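# Rope-steer the hoop onto the other post around its peg

## Task

Using only the ropes, carry the hoop off its current post and settle it flat on the other post so it encircles the loose peg standing there, with that peg still upright at the end. No gripper can reach the hoop or the peg directly: one rope joins the hoop to a metal block on each bench. The task fails if the hoop ever drops more than slightly below the top of the lower post, including while it is hanging. Arm bases in the scene frame (metres, heading in degrees counter-clockwise from +x): arm1 at x=+0.14 y=+1.40 z=+0.95 heading -93; arm2 at x=-1.17 y=-0.78 z=+1.04 heading +30; arm3 at x=+1.19 y=-0.75 z=+1.05 heading +148. At the end, release everything and pull the arms away; the result only counts if it stays in place without a robot holding it.

## Robot and tools

Setup: three identical i2rt Big YAM arms, arm1, arm2 and arm3. Each has six revolute joints, a two-finger gripper and a wrist camera. Two fixed room cameras, cam_low and cam_top, also view the scene. The hoop cannot be grasped directly; the arms work it by handling the metal blocks at the rope ends (one block per bench). Occasionally a loose object may get a short external nudge.

Frame: a single scene frame, origin on the floor, +z upward, distances in metres. The hand point is midway between the fingertips; the hand's z axis runs along the fingers and the fingers close along its y axis. With joints 1 and 6 at 0 and a level, forward-pointing hand, the wrist camera rides on top of the hand looking at the fingertips. Reach is roughly 1.0 m from the joint-1 axis.

execute_actions(actions, cameras): actions is a list holding exactly one action, or empty to just read state and images. An action is an object keyed by arm name ("arm1", "arm2", "arm3"); each arm entry holds "joints", an object of absolute joint targets by name, not offsets. Names, units, ranges, done-tolerances: joint1_rad -2.879 to 2.879 ±0.045 (base yaw, positive counter-clockwise from above, 0 points the arm along its base heading); joint2_rad 0 to 3.141 ±0.14 (shoulder; 0 has the upper arm roughly level pointing back, increasing lifts it up then forward); joint3_rad 0 to 3.019 ±0.09 (elbow; 0 folded, increasing opens); joint4_rad -1.692 to 1.57 ±0.055 (hand pitch, positive tips fingers up); joint5_rad -1.57 to 1.57 ±0.03 (hand side swing, positive toward the arm's right); joint6_rad -2.094 to 2.094 ±0.035 (hand roll, positive clockwise viewed from behind); gripper_m 0 to 0.093 ±0.003 (fingertip gap in metres; grip force tops out near 50 to 62 N per pad, lower on some). Example: {"arm1": {"joints": {"gripper_m": 0.05}}, "arm2": {"joints": {"joint1_rad": 0.3}}}. All listed motions begin together and may finish at different times; joints move at different speeds, so the hand can sweep a wide path. Anything omitted keeps pushing toward its previous target. An unknown key or out-of-range number rejects the whole call with no motion. cameras: a list of camera names (arm1_cam_wrist, arm2_cam_wrist, arm3_cam_wrist, cam_low, cam_top, or "all"); null, missing or ["all"] gives every camera, [] gives none. The pictures line lists image order.

wait(seconds): 0 to 10; commands nothing, returns state and images.

zoom_image(camera, region): region [x0, y0, x1, y1] in pixels of that camera's most recent full image, top-left is (0,0), at most 504 by 504. Wrist images are 504x504 fisheye; room images are 672x504.

finished_scene(scene): pass the current scene number once the goal holds on its own; irreversible, and the reply tells you whether it succeeded and gives the next task. Replying without any tool call ends everything.

Reading results: joint_status reports how each joint of the last accepted action ended. off_target: stopped short and may still be pushing. contact_stop or time_out: the joint now holds where it stopped, though after time_out it may keep a target up to 0.375, 0.375, 0.113, 0.225, 0.075, 0.3 rad (joints 1-6) away and move there if freed; on_its_own lists such joints, and "held at" there is the held target, not the actual position. To relieve pushing, resend the reported position. "joint command not followed" (with a cause line) means a safety check blocked that arm's joint targets (the gripper still acts); those joints read not_followed and the arm may retry them on later actions until given passable targets. A stop reported in one result cancels the remaining execute_actions, wait and finished_scene calls in that reply. Loaded joints sag. Very small target changes may not move anything. The arm does not stop on contact; it keeps pressing, possibly hard.

Heat: holding loads warms motors, even while you deliberate. MOTOR HOT appears from 85 °C; at 100 °C the arm goes limp and drops (OVER-TEMPERATURE FAULT), with limit_stop_at_motor_heat in its joint_status; resend targets afterward. Some heat persists into later scenes.

Avoid: pressing two arms together (fails and ends the run) and hard arm collisions; the anti-collision check can be late and ignores fingers, gripper housings and wrist cameras, and no state line reports arm contact. Object contact is fine. Don't knock anything off the work area or onto the floor, don't let the hoop dip below the lower post top, and avoid drops, slips, slams and heavy pushing. The robot holds its last command while you think, and arms don't wait for each other. Fewer and quicker motions are better.

Each tool is called as name(argument=value, ...) on one line, values as JSON.

## Session

execute_actions(actions=[])

Scene clock: 0.00 s.
Motor temperatures (°C, as the motors report them): arm1=[23 26 26 24 23 27] | arm2=[26 24 24 26 26 27] | arm3=[24 26 24 26 24 25]
arm1.joint_positions: joint1_rad=+0.638 joint2_rad=+0.238 joint3_rad=+1.622 joint4_rad=-1.515 joint5_rad=-0.055 joint6_rad=-0.387 gripper_m=+0.094
arm1.joint_status: not commanded
arm1.hand: x=+0.1404 y=+1.4203 z=+1.5812 quat_wxyz=(-0.523, -0.201, -0.725, +0.400) (m; scene frame)
arm2.joint_positions: joint1_rad=-0.809 joint2_rad=+0.517 joint3_rad=+1.393 joint4_rad=-1.151 joint5_rad=-0.090 joint6_rad=-0.582 gripper_m=+0.095
arm2.joint_status: not commanded
arm2.hand: x=-0.9590 y=-0.8304 z=+1.6425 quat_wxyz=(-0.559, +0.143, -0.787, +0.220) (m; scene frame)
arm3.joint_positions: joint1_rad=+0.318 joint2_rad=+0.555 joint3_rad=+1.682 joint4_rad=-1.323 joint5_rad=-0.250 joint6_rad=+0.180 gripper_m=+0.095
arm3.joint_status: not commanded
arm3.hand: x=+1.0477 y=-0.7506 z=+1.7318 quat_wxyz=(+0.079, +0.764, -0.088, -0.634) (m; scene frame)
pictures: arm1_cam_wrist, arm2_cam_wrist, arm3_cam_wrist, cam_low, cam_top
Images, in order (width x height): arm1_cam_wrist 504x504, arm2_cam_wrist 504x504, arm3_cam_wrist 504x504, cam_low 672x504, cam_top 672x504.

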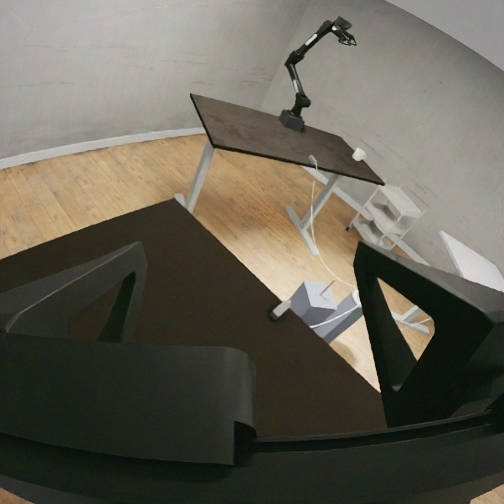

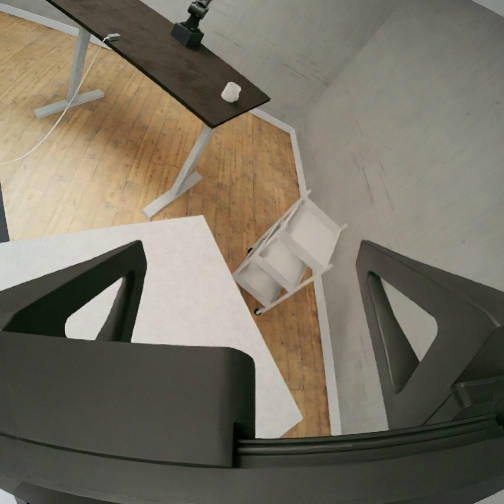

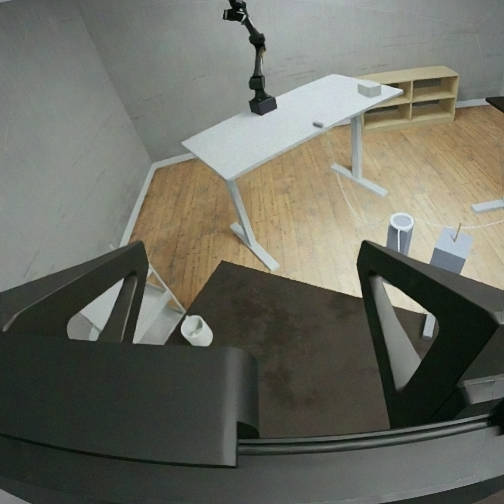

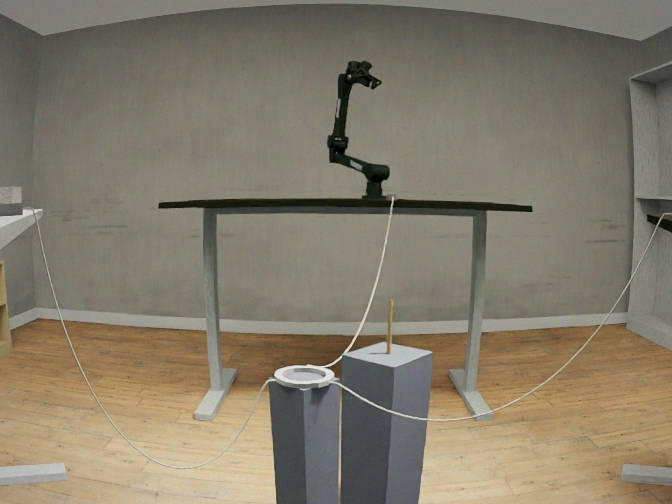

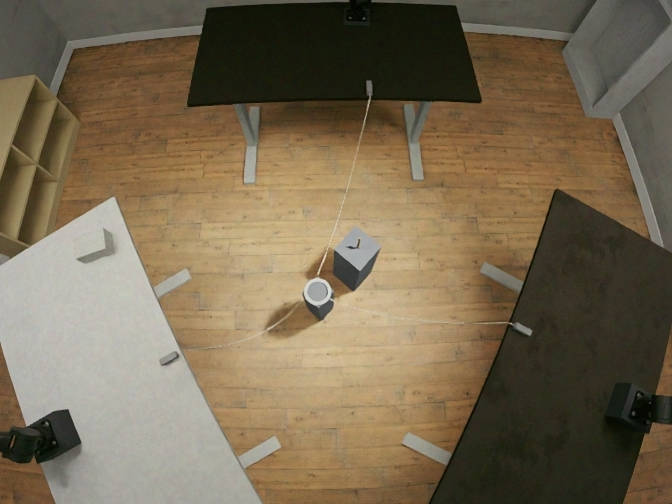

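execute_actions(actions=[{"arm1":{"joints":{"joint1_rad":0.15,"joint2_rad":1.4,"joint3_rad":1.4,"joint4_rad":-1.4,"joint5_rad":0,"joint6_rad":0}},"arm2":{"joints":{"joint1_rad":0,"joint2_rad":1.57,"joint3_rad":1.57,"joint4_rad":-1.4,"joint5_rad":0,"joint6_rad":0}},"arm3":{"joints":{"joint1_rad":0,"joint2_rad":1.3,"joint3_rad":1.2,"joint4_rad":-1.3,"joint5_rad":0,"joint6_rad":0}}}])

Scene clock: 2.77 s.
Motor temperatures (°C, as the motors report them): arm1=[23 26 26 24 23 27] | arm2=[26 24 24 26 26 27] | arm3=[24 26 25 26 24 25]
arm1.joint_positions: joint1_rad=+0.152 joint2_rad=+1.410 joint3_rad=+1.396 joint4_rad=-1.406 joint5_rad=-0.004 joint6_rad=-0.012 gripper_m=+0.094
arm1.joint_status: all done
arm1.hand: x=+0.1876 y=+0.9576 z=+1.2192 quat_wxyz=(-0.056, -0.662, -0.745, +0.051) (m; scene frame)
arm2.joint_positions: joint1_rad=+0.008 joint2_rad=+1.567 joint3_rad=+1.562 joint4_rad=-1.383 joint5_rad=+0.000 joint6_rad=-0.012 gripper_m=+0.095
arm2.joint_status: all done
arm2.hand: x=-0.7194 y=-0.5254 z=+1.3035 quat_wxyz=(-0.085, +0.266, -0.960, -0.026) (m; scene frame)
arm3.joint_positions: joint1_rad=+0.004 joint2_rad=+1.319 joint3_rad=+1.161 joint4_rad=-1.304 joint5_rad=-0.002 joint6_rad=+0.009 gripper_m=+0.095
arm3.joint_status: all done
arm3.hand: x=+0.8512 y=-0.5358 z=+1.2550 quat_wxyz=(-0.009, +0.958, -0.281, -0.054) (m; scene frame)
pictures: arm1_cam_wrist, arm2_cam_wrist, arm3_cam_wrist, cam_low, cam_top
Images, in order (width x height): arm1_cam_wrist 504x504, arm2_cam_wrist 504x504, arm3_cam_wrist 504x504, cam_low 672x504, cam_top 672x504.

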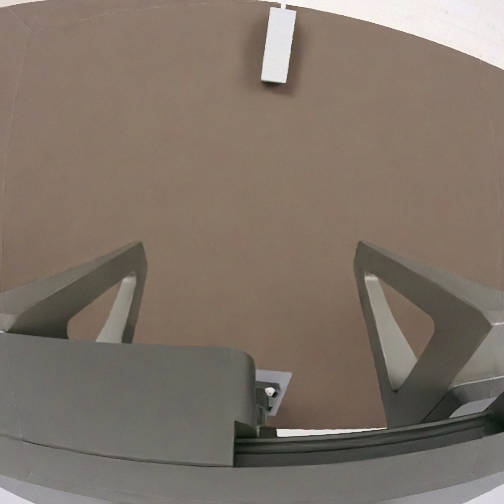

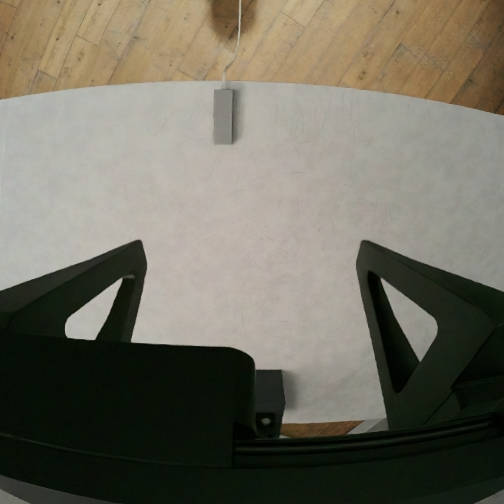

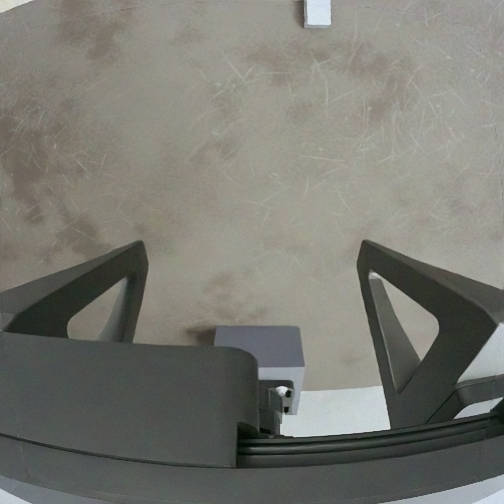

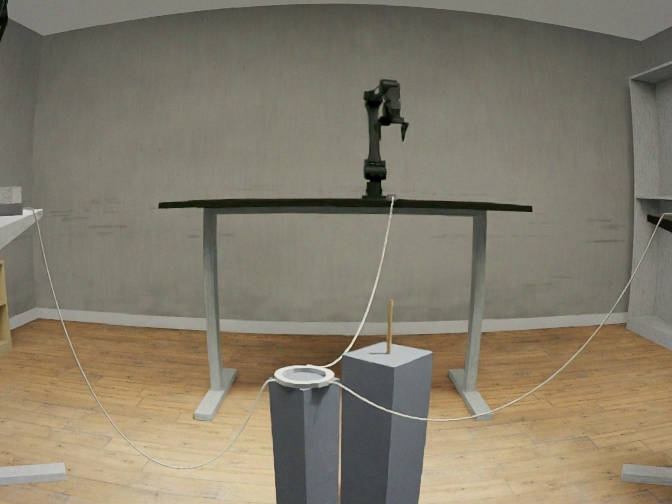

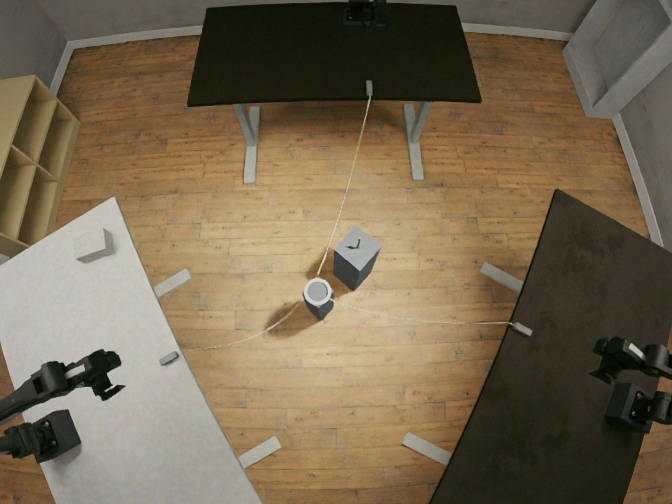

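execute_actions(actions=[{"arm1":{"joints":{"joint4_rad":-0.7}},"arm2":{"joints":{"joint3_rad":2.1}},"arm3":{"joints":{"joint2_rad":1.7,"joint3_rad":1.9,"joint4_rad":-1.6,"joint1_rad":-0.12}}}], cameras=["arm3_cam_wrist","arm1_cam_wrist"])

Scene clock: 5.30 s.
Motor temperatures (°C, as the motors report them): arm1=[23 26 26 24 23 27] | arm2=[26 24 25 26 26 27] | arm3=[24 26 25 26 24 25]
arm1.joint_positions: joint1_rad=+0.152 joint2_rad=+1.410 joint3_rad=+1.396 joint4_rad=-0.719 joint5_rad=-0.004 joint6_rad=-0.012 gripper_m=+0.094
arm1.joint_status: all done
arm1.hand: x=+0.2034 y=+0.8125 z=+1.2977 quat_wxyz=(-0.301, -0.606, -0.684, +0.274) (m; scene frame)
arm2.joint_positions: joint1_rad=+0.008 joint2_rad=+1.564 joint3_rad=+2.055 joint4_rad=-1.389 joint5_rad=+0.000 joint6_rad=-0.011 gripper_m=+0.095
arm2.joint_status: all done
arm2.hand: x=-0.6638 y=-0.4947 z=+1.5353 quat_wxyz=(-0.316, +0.251, -0.911, -0.087) (m; scene frame)
arm3.joint_positions: joint1_rad=-0.127 joint2_rad=+1.710 joint3_rad=+1.860 joint4_rad=-1.589 joint5_rad=+0.000 joint6_rad=+0.009 gripper_m=+0.095
arm3.joint_status: all done
arm3.hand: x=+0.7633 y=-0.3940 z=+1.3540 quat_wxyz=(-0.017, +0.937, -0.343, -0.063) (m; scene frame)
pictures: arm1_cam_wrist, arm3_cam_wrist
Images, in order (width x height): arm1_cam_wrist 504x504, arm3_cam_wrist 504x504.

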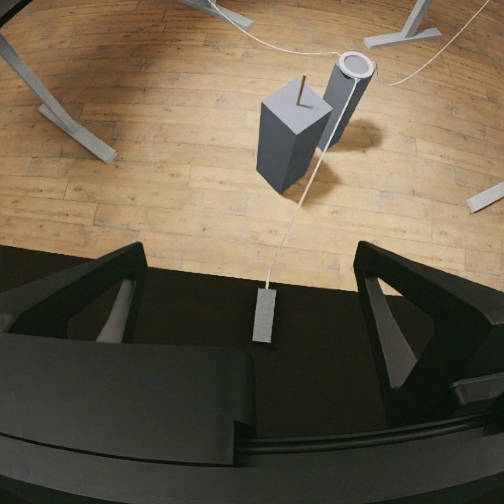

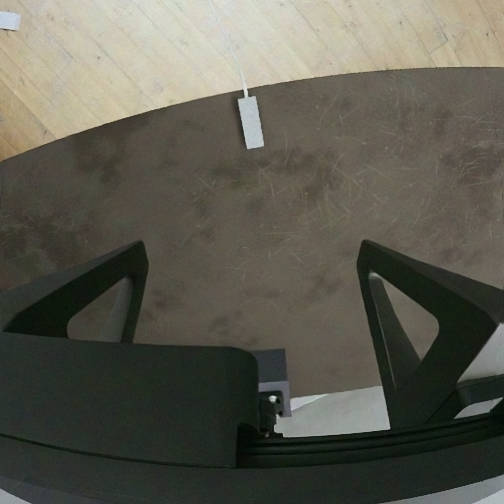

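execute_actions(actions=[{"arm1":{"joints":{"joint1_rad":0.117,"joint2_rad":1.955,"joint3_rad":1.59,"joint4_rad":-1.105,"joint6_rad":0.08}},"arm2":{"joints":{"joint1_rad":0.057,"joint2_rad":1.94,"joint3_rad":1.55,"joint4_rad":-1.1}},"arm3":{"joints":{"joint2_rad":1.99,"joint3_rad":1.64,"joint4_rad":-1.128,"joint6_rad":-0.13}}}])

Scene clock: 8.83 s.
Motor temperatures (°C, as the motors report them): arm1=[23 26 27 24 23 27] | arm2=[26 24 25 26 26 27] | arm3=[24 26 26 26 24 25]
arm1.joint_positions: joint1_rad=+0.118 joint2_rad=+1.962 joint3_rad=+1.568 joint4_rad=-1.098 joint5_rad=-0.004 joint6_rad=+0.069 gripper_m=+0.094
arm1.joint_status: all done
arm1.hand: x=+0.1827 y=+0.8027 z=+1.0154 quat_wxyz=(-0.030, -0.705, -0.708, +0.026) (m; scene frame)
arm2.joint_positions: joint1_rad=+0.058 joint2_rad=+1.948 joint3_rad=+1.520 joint4_rad=-1.114 joint5_rad=+0.000 joint6_rad=-0.011 gripper_m=+0.095
arm2.joint_status: all done
arm2.hand: x=-0.6812 y=-0.4676 z=+1.0913 quat_wxyz=(-0.011, +0.291, -0.957, -0.007) (m; scene frame)
arm3.joint_positions: joint1_rad=-0.127 joint2_rad=+2.006 joint3_rad=+1.601 joint4_rad=-1.141 joint5_rad=+0.000 joint6_rad=-0.121 gripper_m=+0.095
arm3.joint_status: all done
arm3.hand: x=+0.7247 y=-0.3653 z=+1.0932 quat_wxyz=(+0.000, +0.959, -0.282, -0.013) (m; scene frame)
pictures: arm1_cam_wrist, arm2_cam_wrist, arm3_cam_wrist, cam_low, cam_top
Images, in order (width x height): arm1_cam_wrist 504x504, arm2_cam_wrist 504x504, arm3_cam_wrist 504x504, cam_low 672x504, cam_top 672x504.

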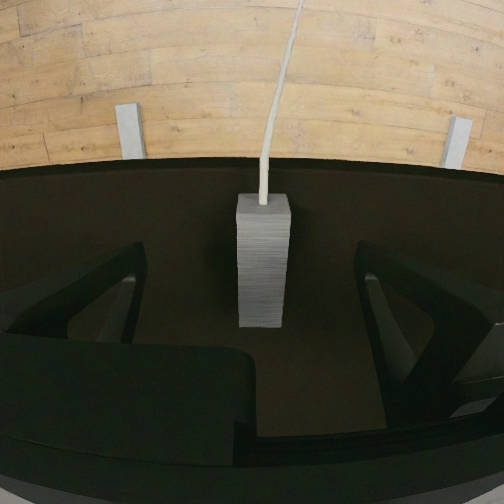

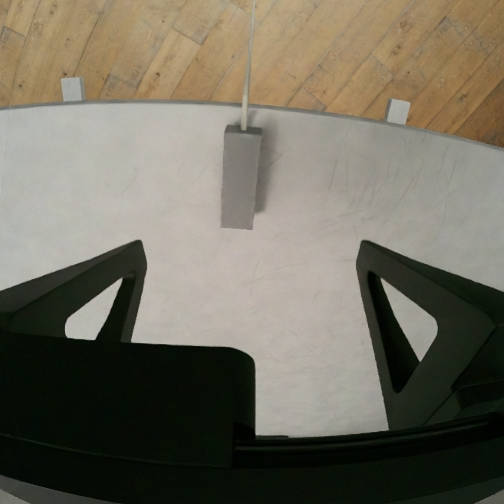

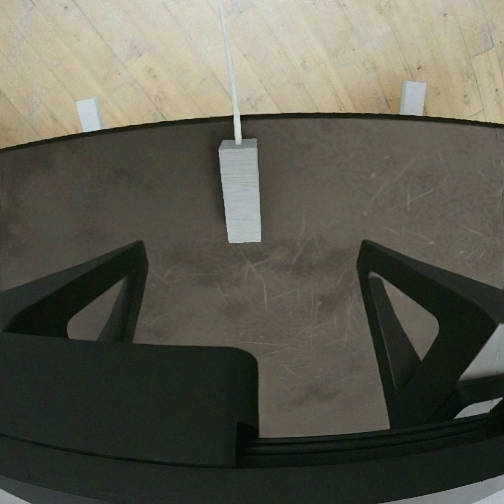

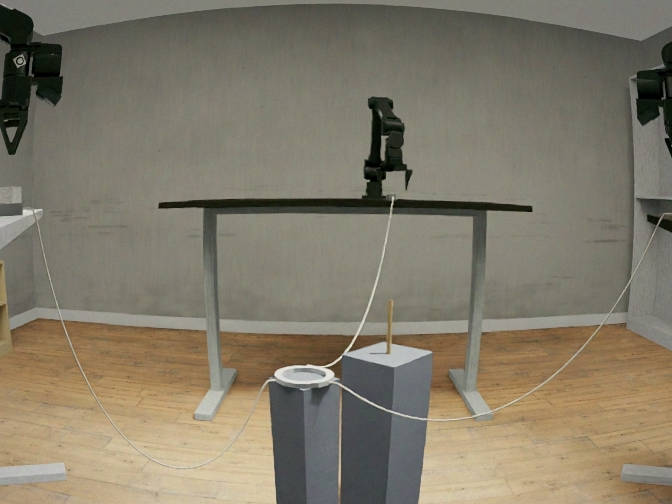

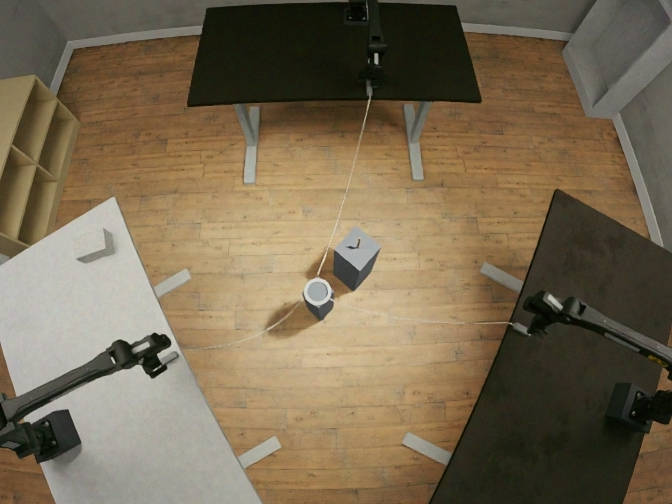

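execute_actions(actions=[{"arm1":{"joints":{"joint1_rad":0.11,"joint2_rad":1.98,"joint3_rad":1.54,"joint4_rad":-1.09}},"arm2":{"joints":{"joint1_rad":0.07,"joint2_rad":2.092,"joint3_rad":1.515,"joint4_rad":-0.925}},"arm3":{"joints":{"joint1_rad":-0.11,"joint2_rad":2.12,"joint3_rad":1.557,"joint4_rad":-0.922}}}], cameras=["arm1_cam_wrist","arm2_cam_wrist","arm3_cam_wrist"])

Scene clock: 11.33 s.
Motor temperatures (°C, as the motors report them): arm1=[23 26 27 24 23 27] | arm2=[26 24 26 26 26 27] | arm3=[24 26 26 26 24 25]
arm1.joint_positions: joint1_rad=+0.118 joint2_rad=+1.974 joint3_rad=+1.543 joint4_rad=-1.098 joint5_rad=-0.004 joint6_rad=+0.069 gripper_m=+0.094
arm1.joint_status: all done
arm1.hand: x=+0.1819 y=+0.8132 z=+0.9995 quat_wxyz=(-0.016, -0.706, -0.708, +0.014) (m; scene frame)
arm2.joint_positions: joint1_rad=+0.061 joint2_rad=+2.093 joint3_rad=+1.514 joint4_rad=-0.943 joint5_rad=+0.000 joint6_rad=-0.011 gripper_m=+0.095
arm2.joint_status: all done
arm2.hand: x=-0.6640 y=-0.4538 z=+1.0079 quat_wxyz=(-0.020, +0.292, -0.956, -0.009) (m; scene frame)
arm3.joint_positions: joint1_rad=-0.120 joint2_rad=+2.144 joint3_rad=+1.539 joint4_rad=-0.936 joint5_rad=+0.000 joint6_rad=-0.121 gripper_m=+0.095
arm3.joint_status: all done
arm3.hand: x=+0.7171 y=-0.3662 z=+0.9932 quat_wxyz=(-0.001, +0.960, -0.278, -0.015) (m; scene frame)
pictures: arm1_cam_wrist, arm2_cam_wrist, arm3_cam_wrist
Images, in order (width x height): arm1_cam_wrist 504x504, arm2_cam_wrist 504x504, arm3_cam_wrist 504x504.

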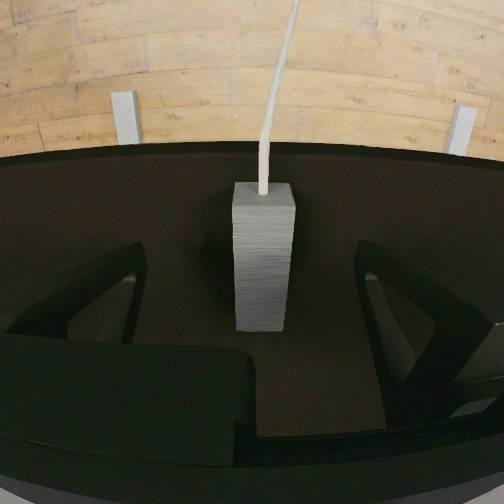

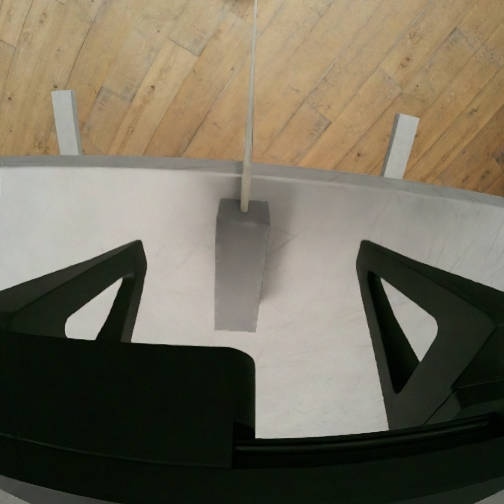

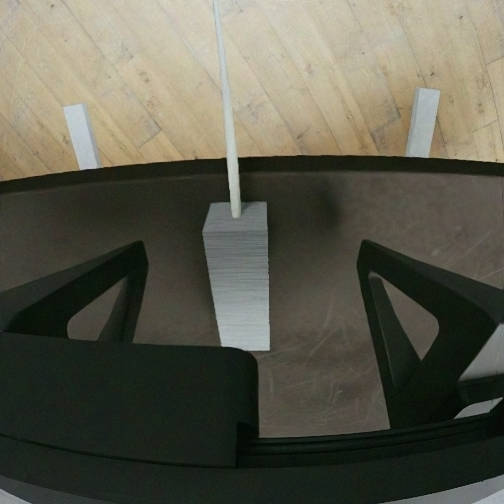

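execute_actions(actions=[{"arm1":{"joints":{"joint2_rad":1.955,"joint3_rad":1.435,"joint4_rad":-0.99}},"arm2":{"joints":{"joint1_rad":0.085,"joint2_rad":2.088,"joint3_rad":1.37,"joint4_rad":-0.76}},"arm3":{"joints":{"joint1_rad":-0.09,"joint2_rad":2.09,"joint3_rad":1.425,"joint4_rad":-0.80}}}], cameras=["arm1_cam_wrist","arm2_cam_wrist","arm3_cam_wrist"])

Scene clock: 13.07 s.
Motor temperatures (°C, as the motors report them): arm1=[23 26 27 24 23 27] | arm2=[26 24 26 26 26 27] | arm3=[24 26 26 26 24 25]
arm1.joint_positions: joint1_rad=+0.117 joint2_rad=+1.961 joint3_rad=+1.443 joint4_rad=-1.002 joint5_rad=+0.000 joint6_rad=+0.069 gripper_m=+0.094
arm1.joint_status: all done
arm1.hand: x=+0.1794 y=+0.8301 z=+0.9727 quat_wxyz=(-0.018, -0.706, -0.708, +0.019) (m; scene frame)
arm2.joint_positions: joint1_rad=+0.081 joint2_rad=+2.092 joint3_rad=+1.377 joint4_rad=-0.778 joint5_rad=-0.001 joint6_rad=-0.010 gripper_m=+0.095
arm2.joint_status: all done
arm2.hand: x=-0.6916 y=-0.4574 z=+0.9673 quat_wxyz=(-0.033, +0.301, -0.953, -0.014) (m; scene frame)
arm3.joint_positions: joint1_rad=-0.094 joint2_rad=+2.112 joint3_rad=+1.418 joint4_rad=-0.814 joint5_rad=+0.001 joint6_rad=-0.122 gripper_m=+0.095
arm3.joint_status: all done
arm3.hand: x=+0.7244 y=-0.3914 z=+0.9751 quat_wxyz=(-0.008, +0.964, -0.265, -0.030) (m; scene frame)
pictures: arm1_cam_wrist, arm2_cam_wrist, arm3_cam_wrist
Images, in order (width x height): arm1_cam_wrist 504x504, arm2_cam_wrist 504x504, arm3_cam_wrist 504x504.

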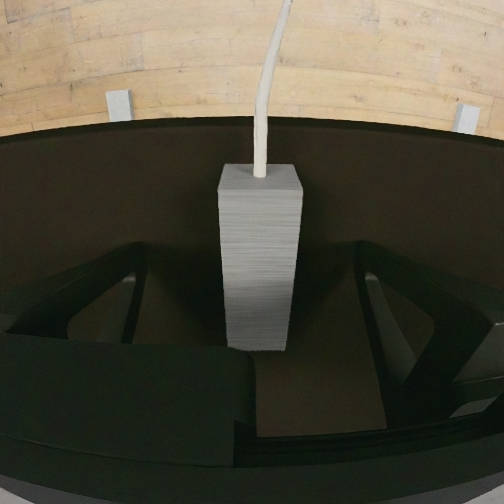

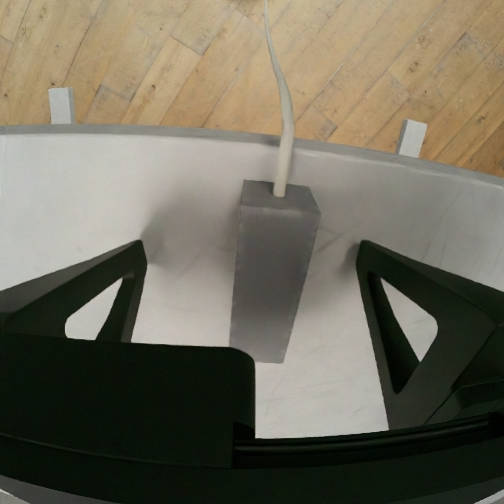

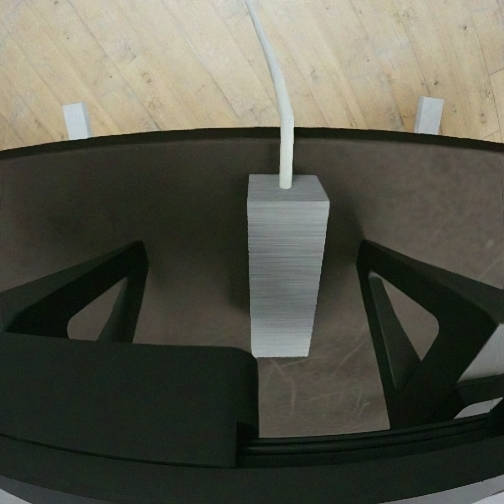

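execute_actions(actions=[{"arm1":{"joints":{"joint3_rad":1.405,"joint4_rad":-0.975}},"arm2":{"joints":{"joint1_rad":0.06,"joint3_rad":1.34,"joint4_rad":-0.75}},"arm3":{"joints":{"joint1_rad":-0.125,"joint3_rad":1.395,"joint4_rad":-0.785}}}], cameras=[])

execute_actions(actions=[{"arm1":{"joints":{"gripper_m":0.0}},"arm2":{"joints":{"gripper_m":0.0}},"arm3":{"joints":{"gripper_m":0.0}}}])

Scene clock: 14.23 s.
Motor temperatures (°C, as the motors report them): arm1=[23 26 27 24 23 27] | arm2=[26 24 26 26 26 27] | arm3=[24 26 26 26 24 25]
arm1.joint_positions: joint1_rad=+0.117 joint2_rad=+1.951 joint3_rad=+1.424 joint4_rad=-0.982 joint5_rad=+0.000 joint6_rad=+0.069 gripper_m=+0.094
arm1.joint_status: all done
arm1.hand: x=+0.1793 y=+0.8326 z=+0.9720 quat_wxyz=(-0.022, -0.706, -0.707, +0.022) (m; scene frame)
arm2.joint_positions: joint1_rad=+0.075 joint2_rad=+2.089 joint3_rad=+1.365 joint4_rad=-0.765 joint5_rad=-0.002 joint6_rad=-0.009 gripper_m=+0.095
arm2.joint_status: all done
arm2.hand: x=-0.6913 y=-0.4614 z=+0.9658 quat_wxyz=(-0.036, +0.297, -0.954, -0.016) (m; scene frame)
arm3.joint_positions: joint1_rad=-0.112 joint2_rad=+2.104 joint3_rad=+1.401 joint4_rad=-0.797 joint5_rad=+0.001 joint6_rad=-0.123 gripper_m=+0.095
arm3.joint_status: all done
arm3.hand: x=+0.7333 y=-0.3848 z=+0.9741 quat_wxyz=(-0.009, +0.961, -0.273, -0.033) (m; scene frame)
pictures: none
No camera images: the call's "cameras" was empty. Leave "cameras" out to get every camera's image.

Scene clock: 14.97 s.
Motor temperatures (°C, as the motors report them): arm1=[23 26 27 24 23 27] | arm2=[26 24 26 26 26 27] | arm3=[24 26 26 26 24 25]
arm1.joint_positions: joint1_rad=+0.110 joint2_rad=+1.949 joint3_rad=+1.421 joint4_rad=-0.981 joint5_rad=+0.004 joint6_rad=+0.071 gripper_m=+0.025
arm1.joint_status: gripper_m off_target (ended at +0.025, target +0.000)
arm1.hand: x=+0.1742 y=+0.8332 z=+0.9720 quat_wxyz=(-0.021, -0.709, -0.704, +0.023) (m; scene frame)
arm2.joint_positions: joint1_rad=+0.068 joint2_rad=+2.088 joint3_rad=+1.362 joint4_rad=-0.763 joint5_rad=-0.001 joint6_rad=-0.008 gripper_m=+0.025
arm2.joint_status: gripper_m off_target (ended at +0.025, target +0.000)
arm2.hand: x=-0.6894 y=-0.4648 z=+0.9658 quat_wxyz=(-0.036, +0.294, -0.955, -0.015) (m; scene frame)
arm3.joint_positions: joint1_rad=-0.119 joint2_rad=+2.104 joint3_rad=+1.399 joint4_rad=-0.796 joint5_rad=+0.002 joint6_rad=-0.123 gripper_m=+0.025
arm3.joint_status: gripper_m off_target (ended at +0.025, target +0.000)
arm3.hand: x=+0.7362 y=-0.3822 z=+0.9737 quat_wxyz=(-0.010, +0.960, -0.276, -0.033) (m; scene frame)
pictures: arm1_cam_wrist, arm2_cam_wrist, arm3_cam_wrist, cam_low, cam_top
Images, in order (width x height): arm1_cam_wrist 504x504, arm2_cam_wrist 504x504, arm3_cam_wrist 504x504, cam_low 672x504, cam_top 672x504.

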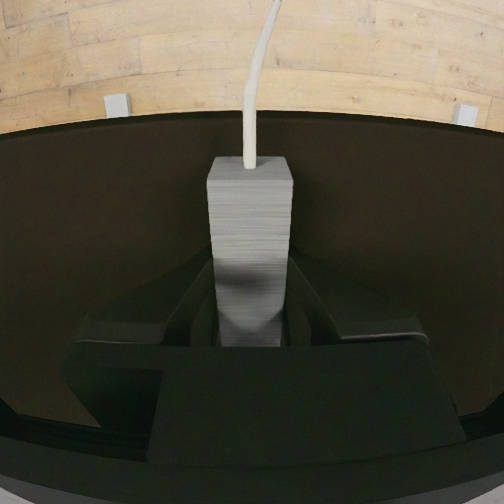

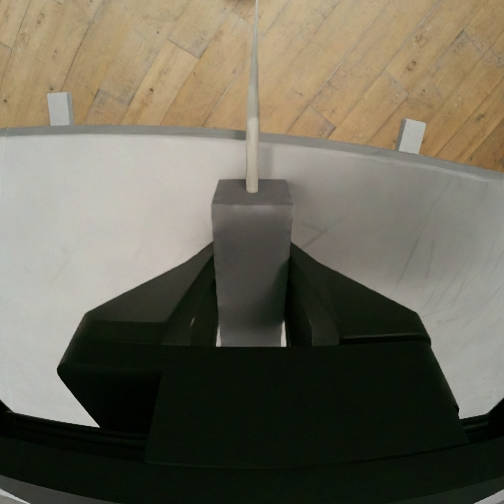

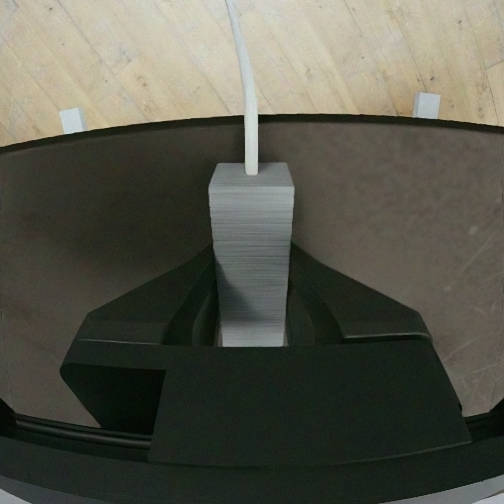

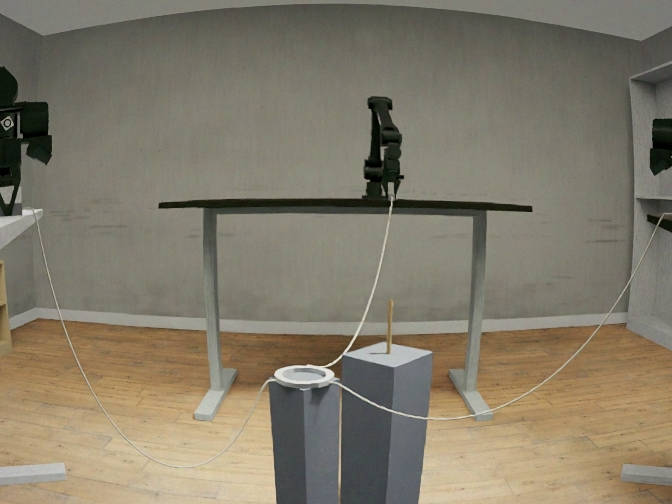

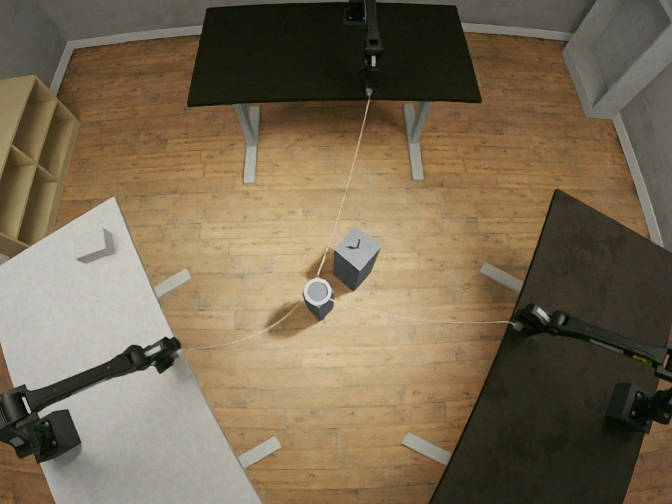

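execute_actions(actions=[{"arm1":{"joints":{"joint2_rad":1.9,"joint3_rad":1.5,"joint4_rad":-0.82}},"arm2":{"joints":{"joint2_rad":1.6,"joint3_rad":1.2,"joint4_rad":-0.8}},"arm3":{"joints":{"joint2_rad":1.8,"joint3_rad":1.3,"joint4_rad":-0.7}}}], cameras=["cam_low","cam_top"])

Scene clock: 19.63 s.
Motor temperatures (°C, as the motors report them): arm1=[23 27 27 24 23 27] | arm2=[26 25 26 26 26 27] | arm3=[24 27 26 26 24 25]
arm1.joint_positions: joint1_rad=+0.110 joint2_rad=+1.922 joint3_rad=+1.448 joint4_rad=-0.834 joint5_rad=+0.004 joint6_rad=+0.071 gripper_m=+0.025
arm1.joint_status: all done
arm1.hand: x=+0.1775 y=+0.7833 z=+1.0036 quat_wxyz=(-0.096, -0.703, -0.698, +0.090) (m; scene frame)
arm2.joint_positions: joint1_rad=+0.068 joint2_rad=+1.586 joint3_rad=+1.181 joint4_rad=-0.793 joint5_rad=-0.001 joint6_rad=-0.008 gripper_m=+0.025
arm2.joint_status: all done
arm2.hand: x=-0.7194 y=-0.4866 z=+1.1666 quat_wxyz=(-0.174, +0.289, -0.940, -0.056) (m; scene frame)
arm3.joint_positions: joint1_rad=-0.119 joint2_rad=+1.802 joint3_rad=+1.273 joint4_rad=-0.713 joint5_rad=+0.002 joint6_rad=-0.123 gripper_m=+0.025
arm3.joint_status: all done
arm3.hand: x=+0.7346 y=-0.3793 z=+1.1024 quat_wxyz=(-0.060, +0.948, -0.273, -0.151) (m; scene frame)
pictures: cam_low, cam_top
Images, in order (width x height): cam_low 672x504, cam_top 672x504.

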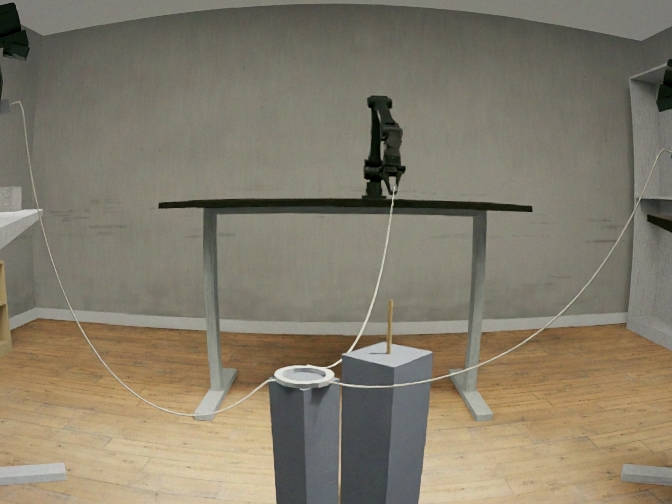

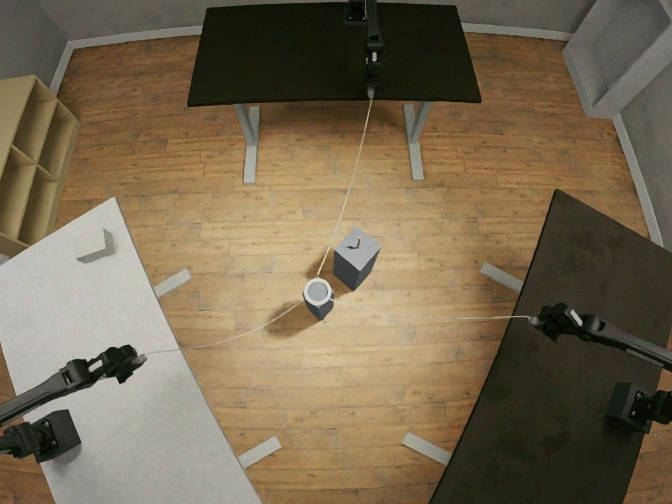

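execute_actions(actions=[{"arm1":{"joints":{"joint1_rad":-0.326,"joint2_rad":1.68,"joint3_rad":1.35,"joint4_rad":-0.83,"joint6_rad":-0.3}},"arm2":{"joints":{"joint1_rad":0.309,"joint2_rad":1.172,"joint3_rad":0.55,"joint4_rad":-0.54,"joint6_rad":0.3}},"arm3":{"joints":{"joint1_rad":0.248,"joint2_rad":1.665,"joint3_rad":1.035,"joint4_rad":-0.52,"joint6_rad":0.25}}}], cameras=["cam_low","cam_top"])

Scene clock: 23.37 s.
Motor temperatures (°C, as the motors report them): arm1=[23 27 28 24 23 27] | arm2=[26 25 26 26 26 27] | arm3=[24 27 26 26 24 25]
arm1.joint_positions: joint1_rad=-0.321 joint2_rad=+1.681 joint3_rad=+1.349 joint4_rad=-0.833 joint5_rad=+0.003 joint6_rad=-0.289 gripper_m=+0.025
arm1.joint_status: all done
arm1.hand: x=-0.0726 y=+0.8526 z=+1.1023 quat_wxyz=(-0.086, -0.719, -0.665, +0.183) (m; scene frame)
arm2.joint_positions: joint1_rad=+0.315 joint2_rad=+1.171 joint3_rad=+0.541 joint4_rad=-0.563 joint5_rad=-0.002 joint6_rad=+0.288 gripper_m=+0.025
arm2.joint_status: all done
arm2.hand: x=-0.9402 y=-0.5346 z=+1.0922 quat_wxyz=(-0.155, +0.265, -0.946, -0.103) (m; scene frame)
arm3.joint_positions: joint1_rad=+0.251 joint2_rad=+1.687 joint3_rad=+1.020 joint4_rad=-0.540 joint5_rad=-0.001 joint6_rad=+0.241 gripper_m=+0.025
arm3.joint_status: all done
arm3.hand: x=+0.6916 y=-0.5878 z=+1.0786 quat_wxyz=(-0.001, +0.946, -0.270, -0.181) (m; scene frame)
pictures: cam_low, cam_top
Images, in order (width x height): cam_low 672x504, cam_top 672x504.

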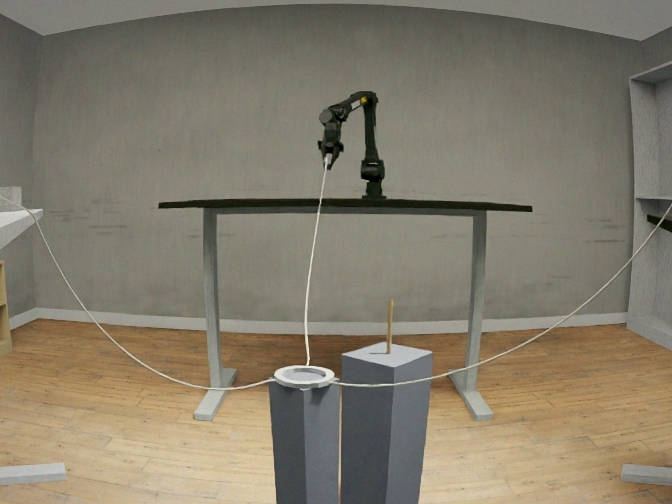

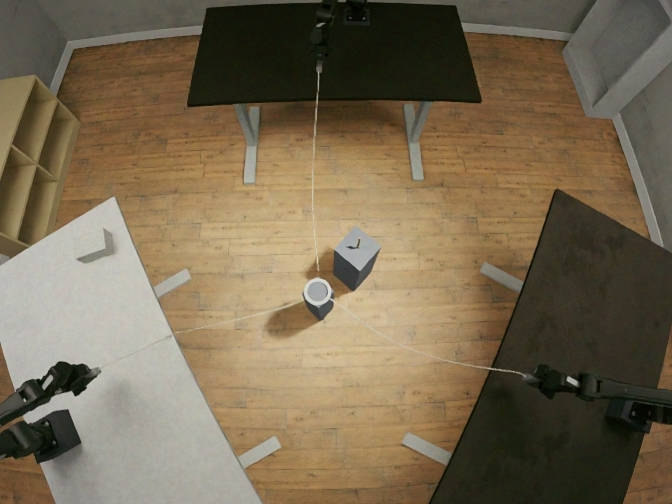

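execute_actions(actions=[{"arm1":{"joints":{"joint2_rad":1.615,"joint3_rad":1.59,"joint4_rad":-1.139}},"arm2":{"joints":{"joint2_rad":0.99,"joint3_rad":0.78,"joint4_rad":-0.955}},"arm3":{"joints":{"joint2_rad":1.5,"joint3_rad":1.205,"joint4_rad":-0.845}}}], cameras=["cam_low","cam_top"])

Scene clock: 25.20 s.
Motor temperatures (°C, as the motors report them): arm1=[23 27 28 24 23 27] | arm2=[26 25 26 26 26 27] | arm3=[24 27 27 26 24 25]
arm1.joint_positions: joint1_rad=-0.321 joint2_rad=+1.621 joint3_rad=+1.541 joint4_rad=-1.132 joint5_rad=+0.002 joint6_rad=-0.290 gripper_m=+0.025
arm1.joint_status: all done
arm1.hand: x=-0.0674 y=+0.8650 z=+1.1975 quat_wxyz=(-0.076, -0.722, -0.668, +0.162) (m; scene frame)
arm2.joint_positions: joint1_rad=+0.314 joint2_rad=+0.989 joint3_rad=+0.744 joint4_rad=-0.939 joint5_rad=+0.000 joint6_rad=+0.290 gripper_m=+0.025
arm2.joint_status: all done
arm2.hand: x=-0.9407 y=-0.5373 z=+1.2037 quat_wxyz=(-0.159, +0.263, -0.946, -0.105) (m; scene frame)
arm3.joint_positions: joint1_rad=+0.251 joint2_rad=+1.505 joint3_rad=+1.178 joint4_rad=-0.836 joint5_rad=-0.001 joint6_rad=+0.242 gripper_m=+0.025
arm3.joint_status: all done
arm3.hand: x=+0.6891 y=-0.5855 z=+1.2108 quat_wxyz=(-0.002, +0.941, -0.269, -0.203) (m; scene frame)
pictures: cam_low, cam_top
Images, in order (width x height): cam_low 672x504, cam_top 672x504.

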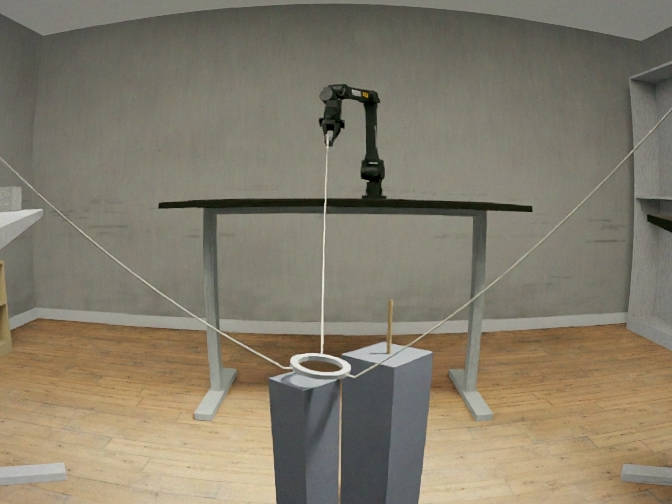

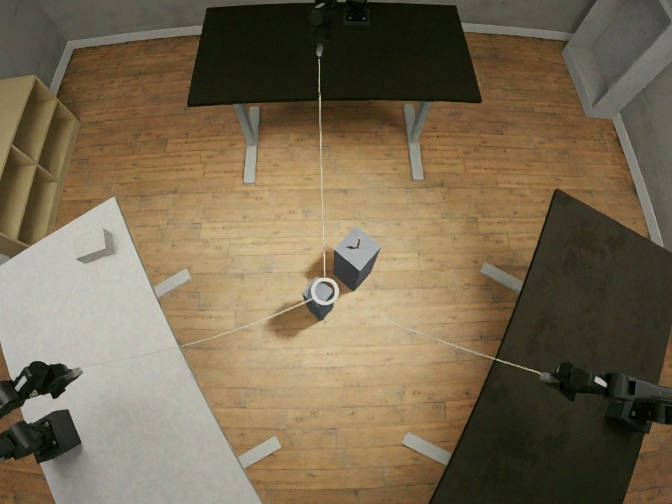

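execute_actions(actions=[{"arm1":{"joints":{"joint2_rad":1.58,"joint3_rad":2.04,"joint4_rad":-1.412}},"arm2":{"joints":{"joint2_rad":0.87,"joint3_rad":1.19,"joint4_rad":-1.295}},"arm3":{"joints":{"joint2_rad":1.348,"joint3_rad":1.5,"joint4_rad":-1.125}}}], cameras=["cam_low","cam_top"])

Scene clock: 26.97 s.
Motor temperatures (°C, as the motors report them): arm1=[23 27 29 24 23 27] | arm2=[26 24 27 26 26 27] | arm3=[24 27 27 26 24 25]
arm1.joint_positions: joint1_rad=-0.321 joint2_rad=+1.589 joint3_rad=+1.990 joint4_rad=-1.407 joint5_rad=+0.002 joint6_rad=-0.290 gripper_m=+0.025
arm1.joint_status: all done
arm1.hand: x=-0.0681 y=+0.8614 z=+1.4027 quat_wxyz=(-0.121, -0.704, -0.652, +0.252) (m; scene frame)
arm2.joint_positions: joint1_rad=+0.314 joint2_rad=+0.873 joint3_rad=+1.135 joint4_rad=-1.279 joint5_rad=+0.000 joint6_rad=+0.290 gripper_m=+0.025
arm2.joint_status: all done
arm2.hand: x=-0.9425 y=-0.5415 z=+1.3940 quat_wxyz=(-0.228, +0.258, -0.927, -0.148) (m; scene frame)
arm3.joint_positions: joint1_rad=+0.251 joint2_rad=+1.357 joint3_rad=+1.466 joint4_rad=-1.118 joint5_rad=-0.001 joint6_rad=+0.242 gripper_m=+0.025
arm3.joint_status: all done
arm3.hand: x=+0.6950 y=-0.5856 z=+1.3945 quat_wxyz=(-0.005, +0.923, -0.265, -0.278) (m; scene frame)
pictures: cam_low, cam_top
Images, in order (width x height): cam_low 672x504, cam_top 672x504.

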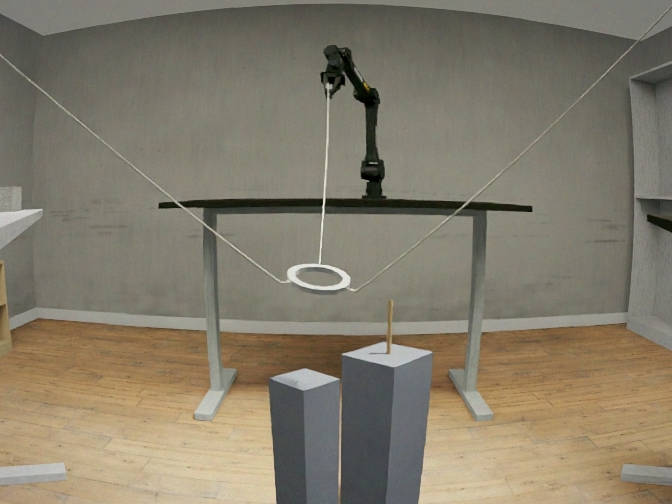

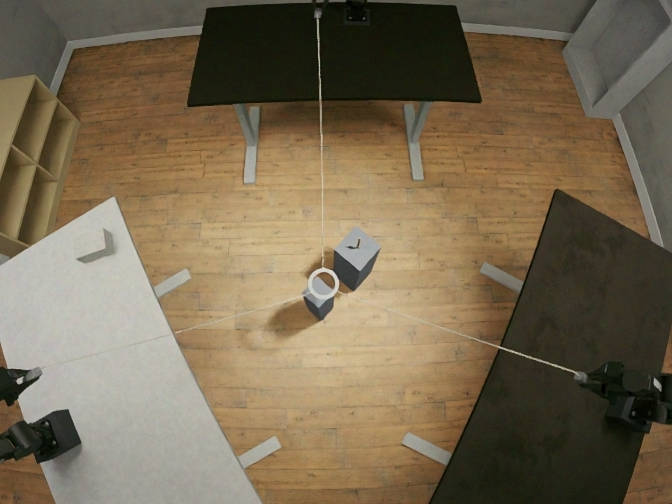

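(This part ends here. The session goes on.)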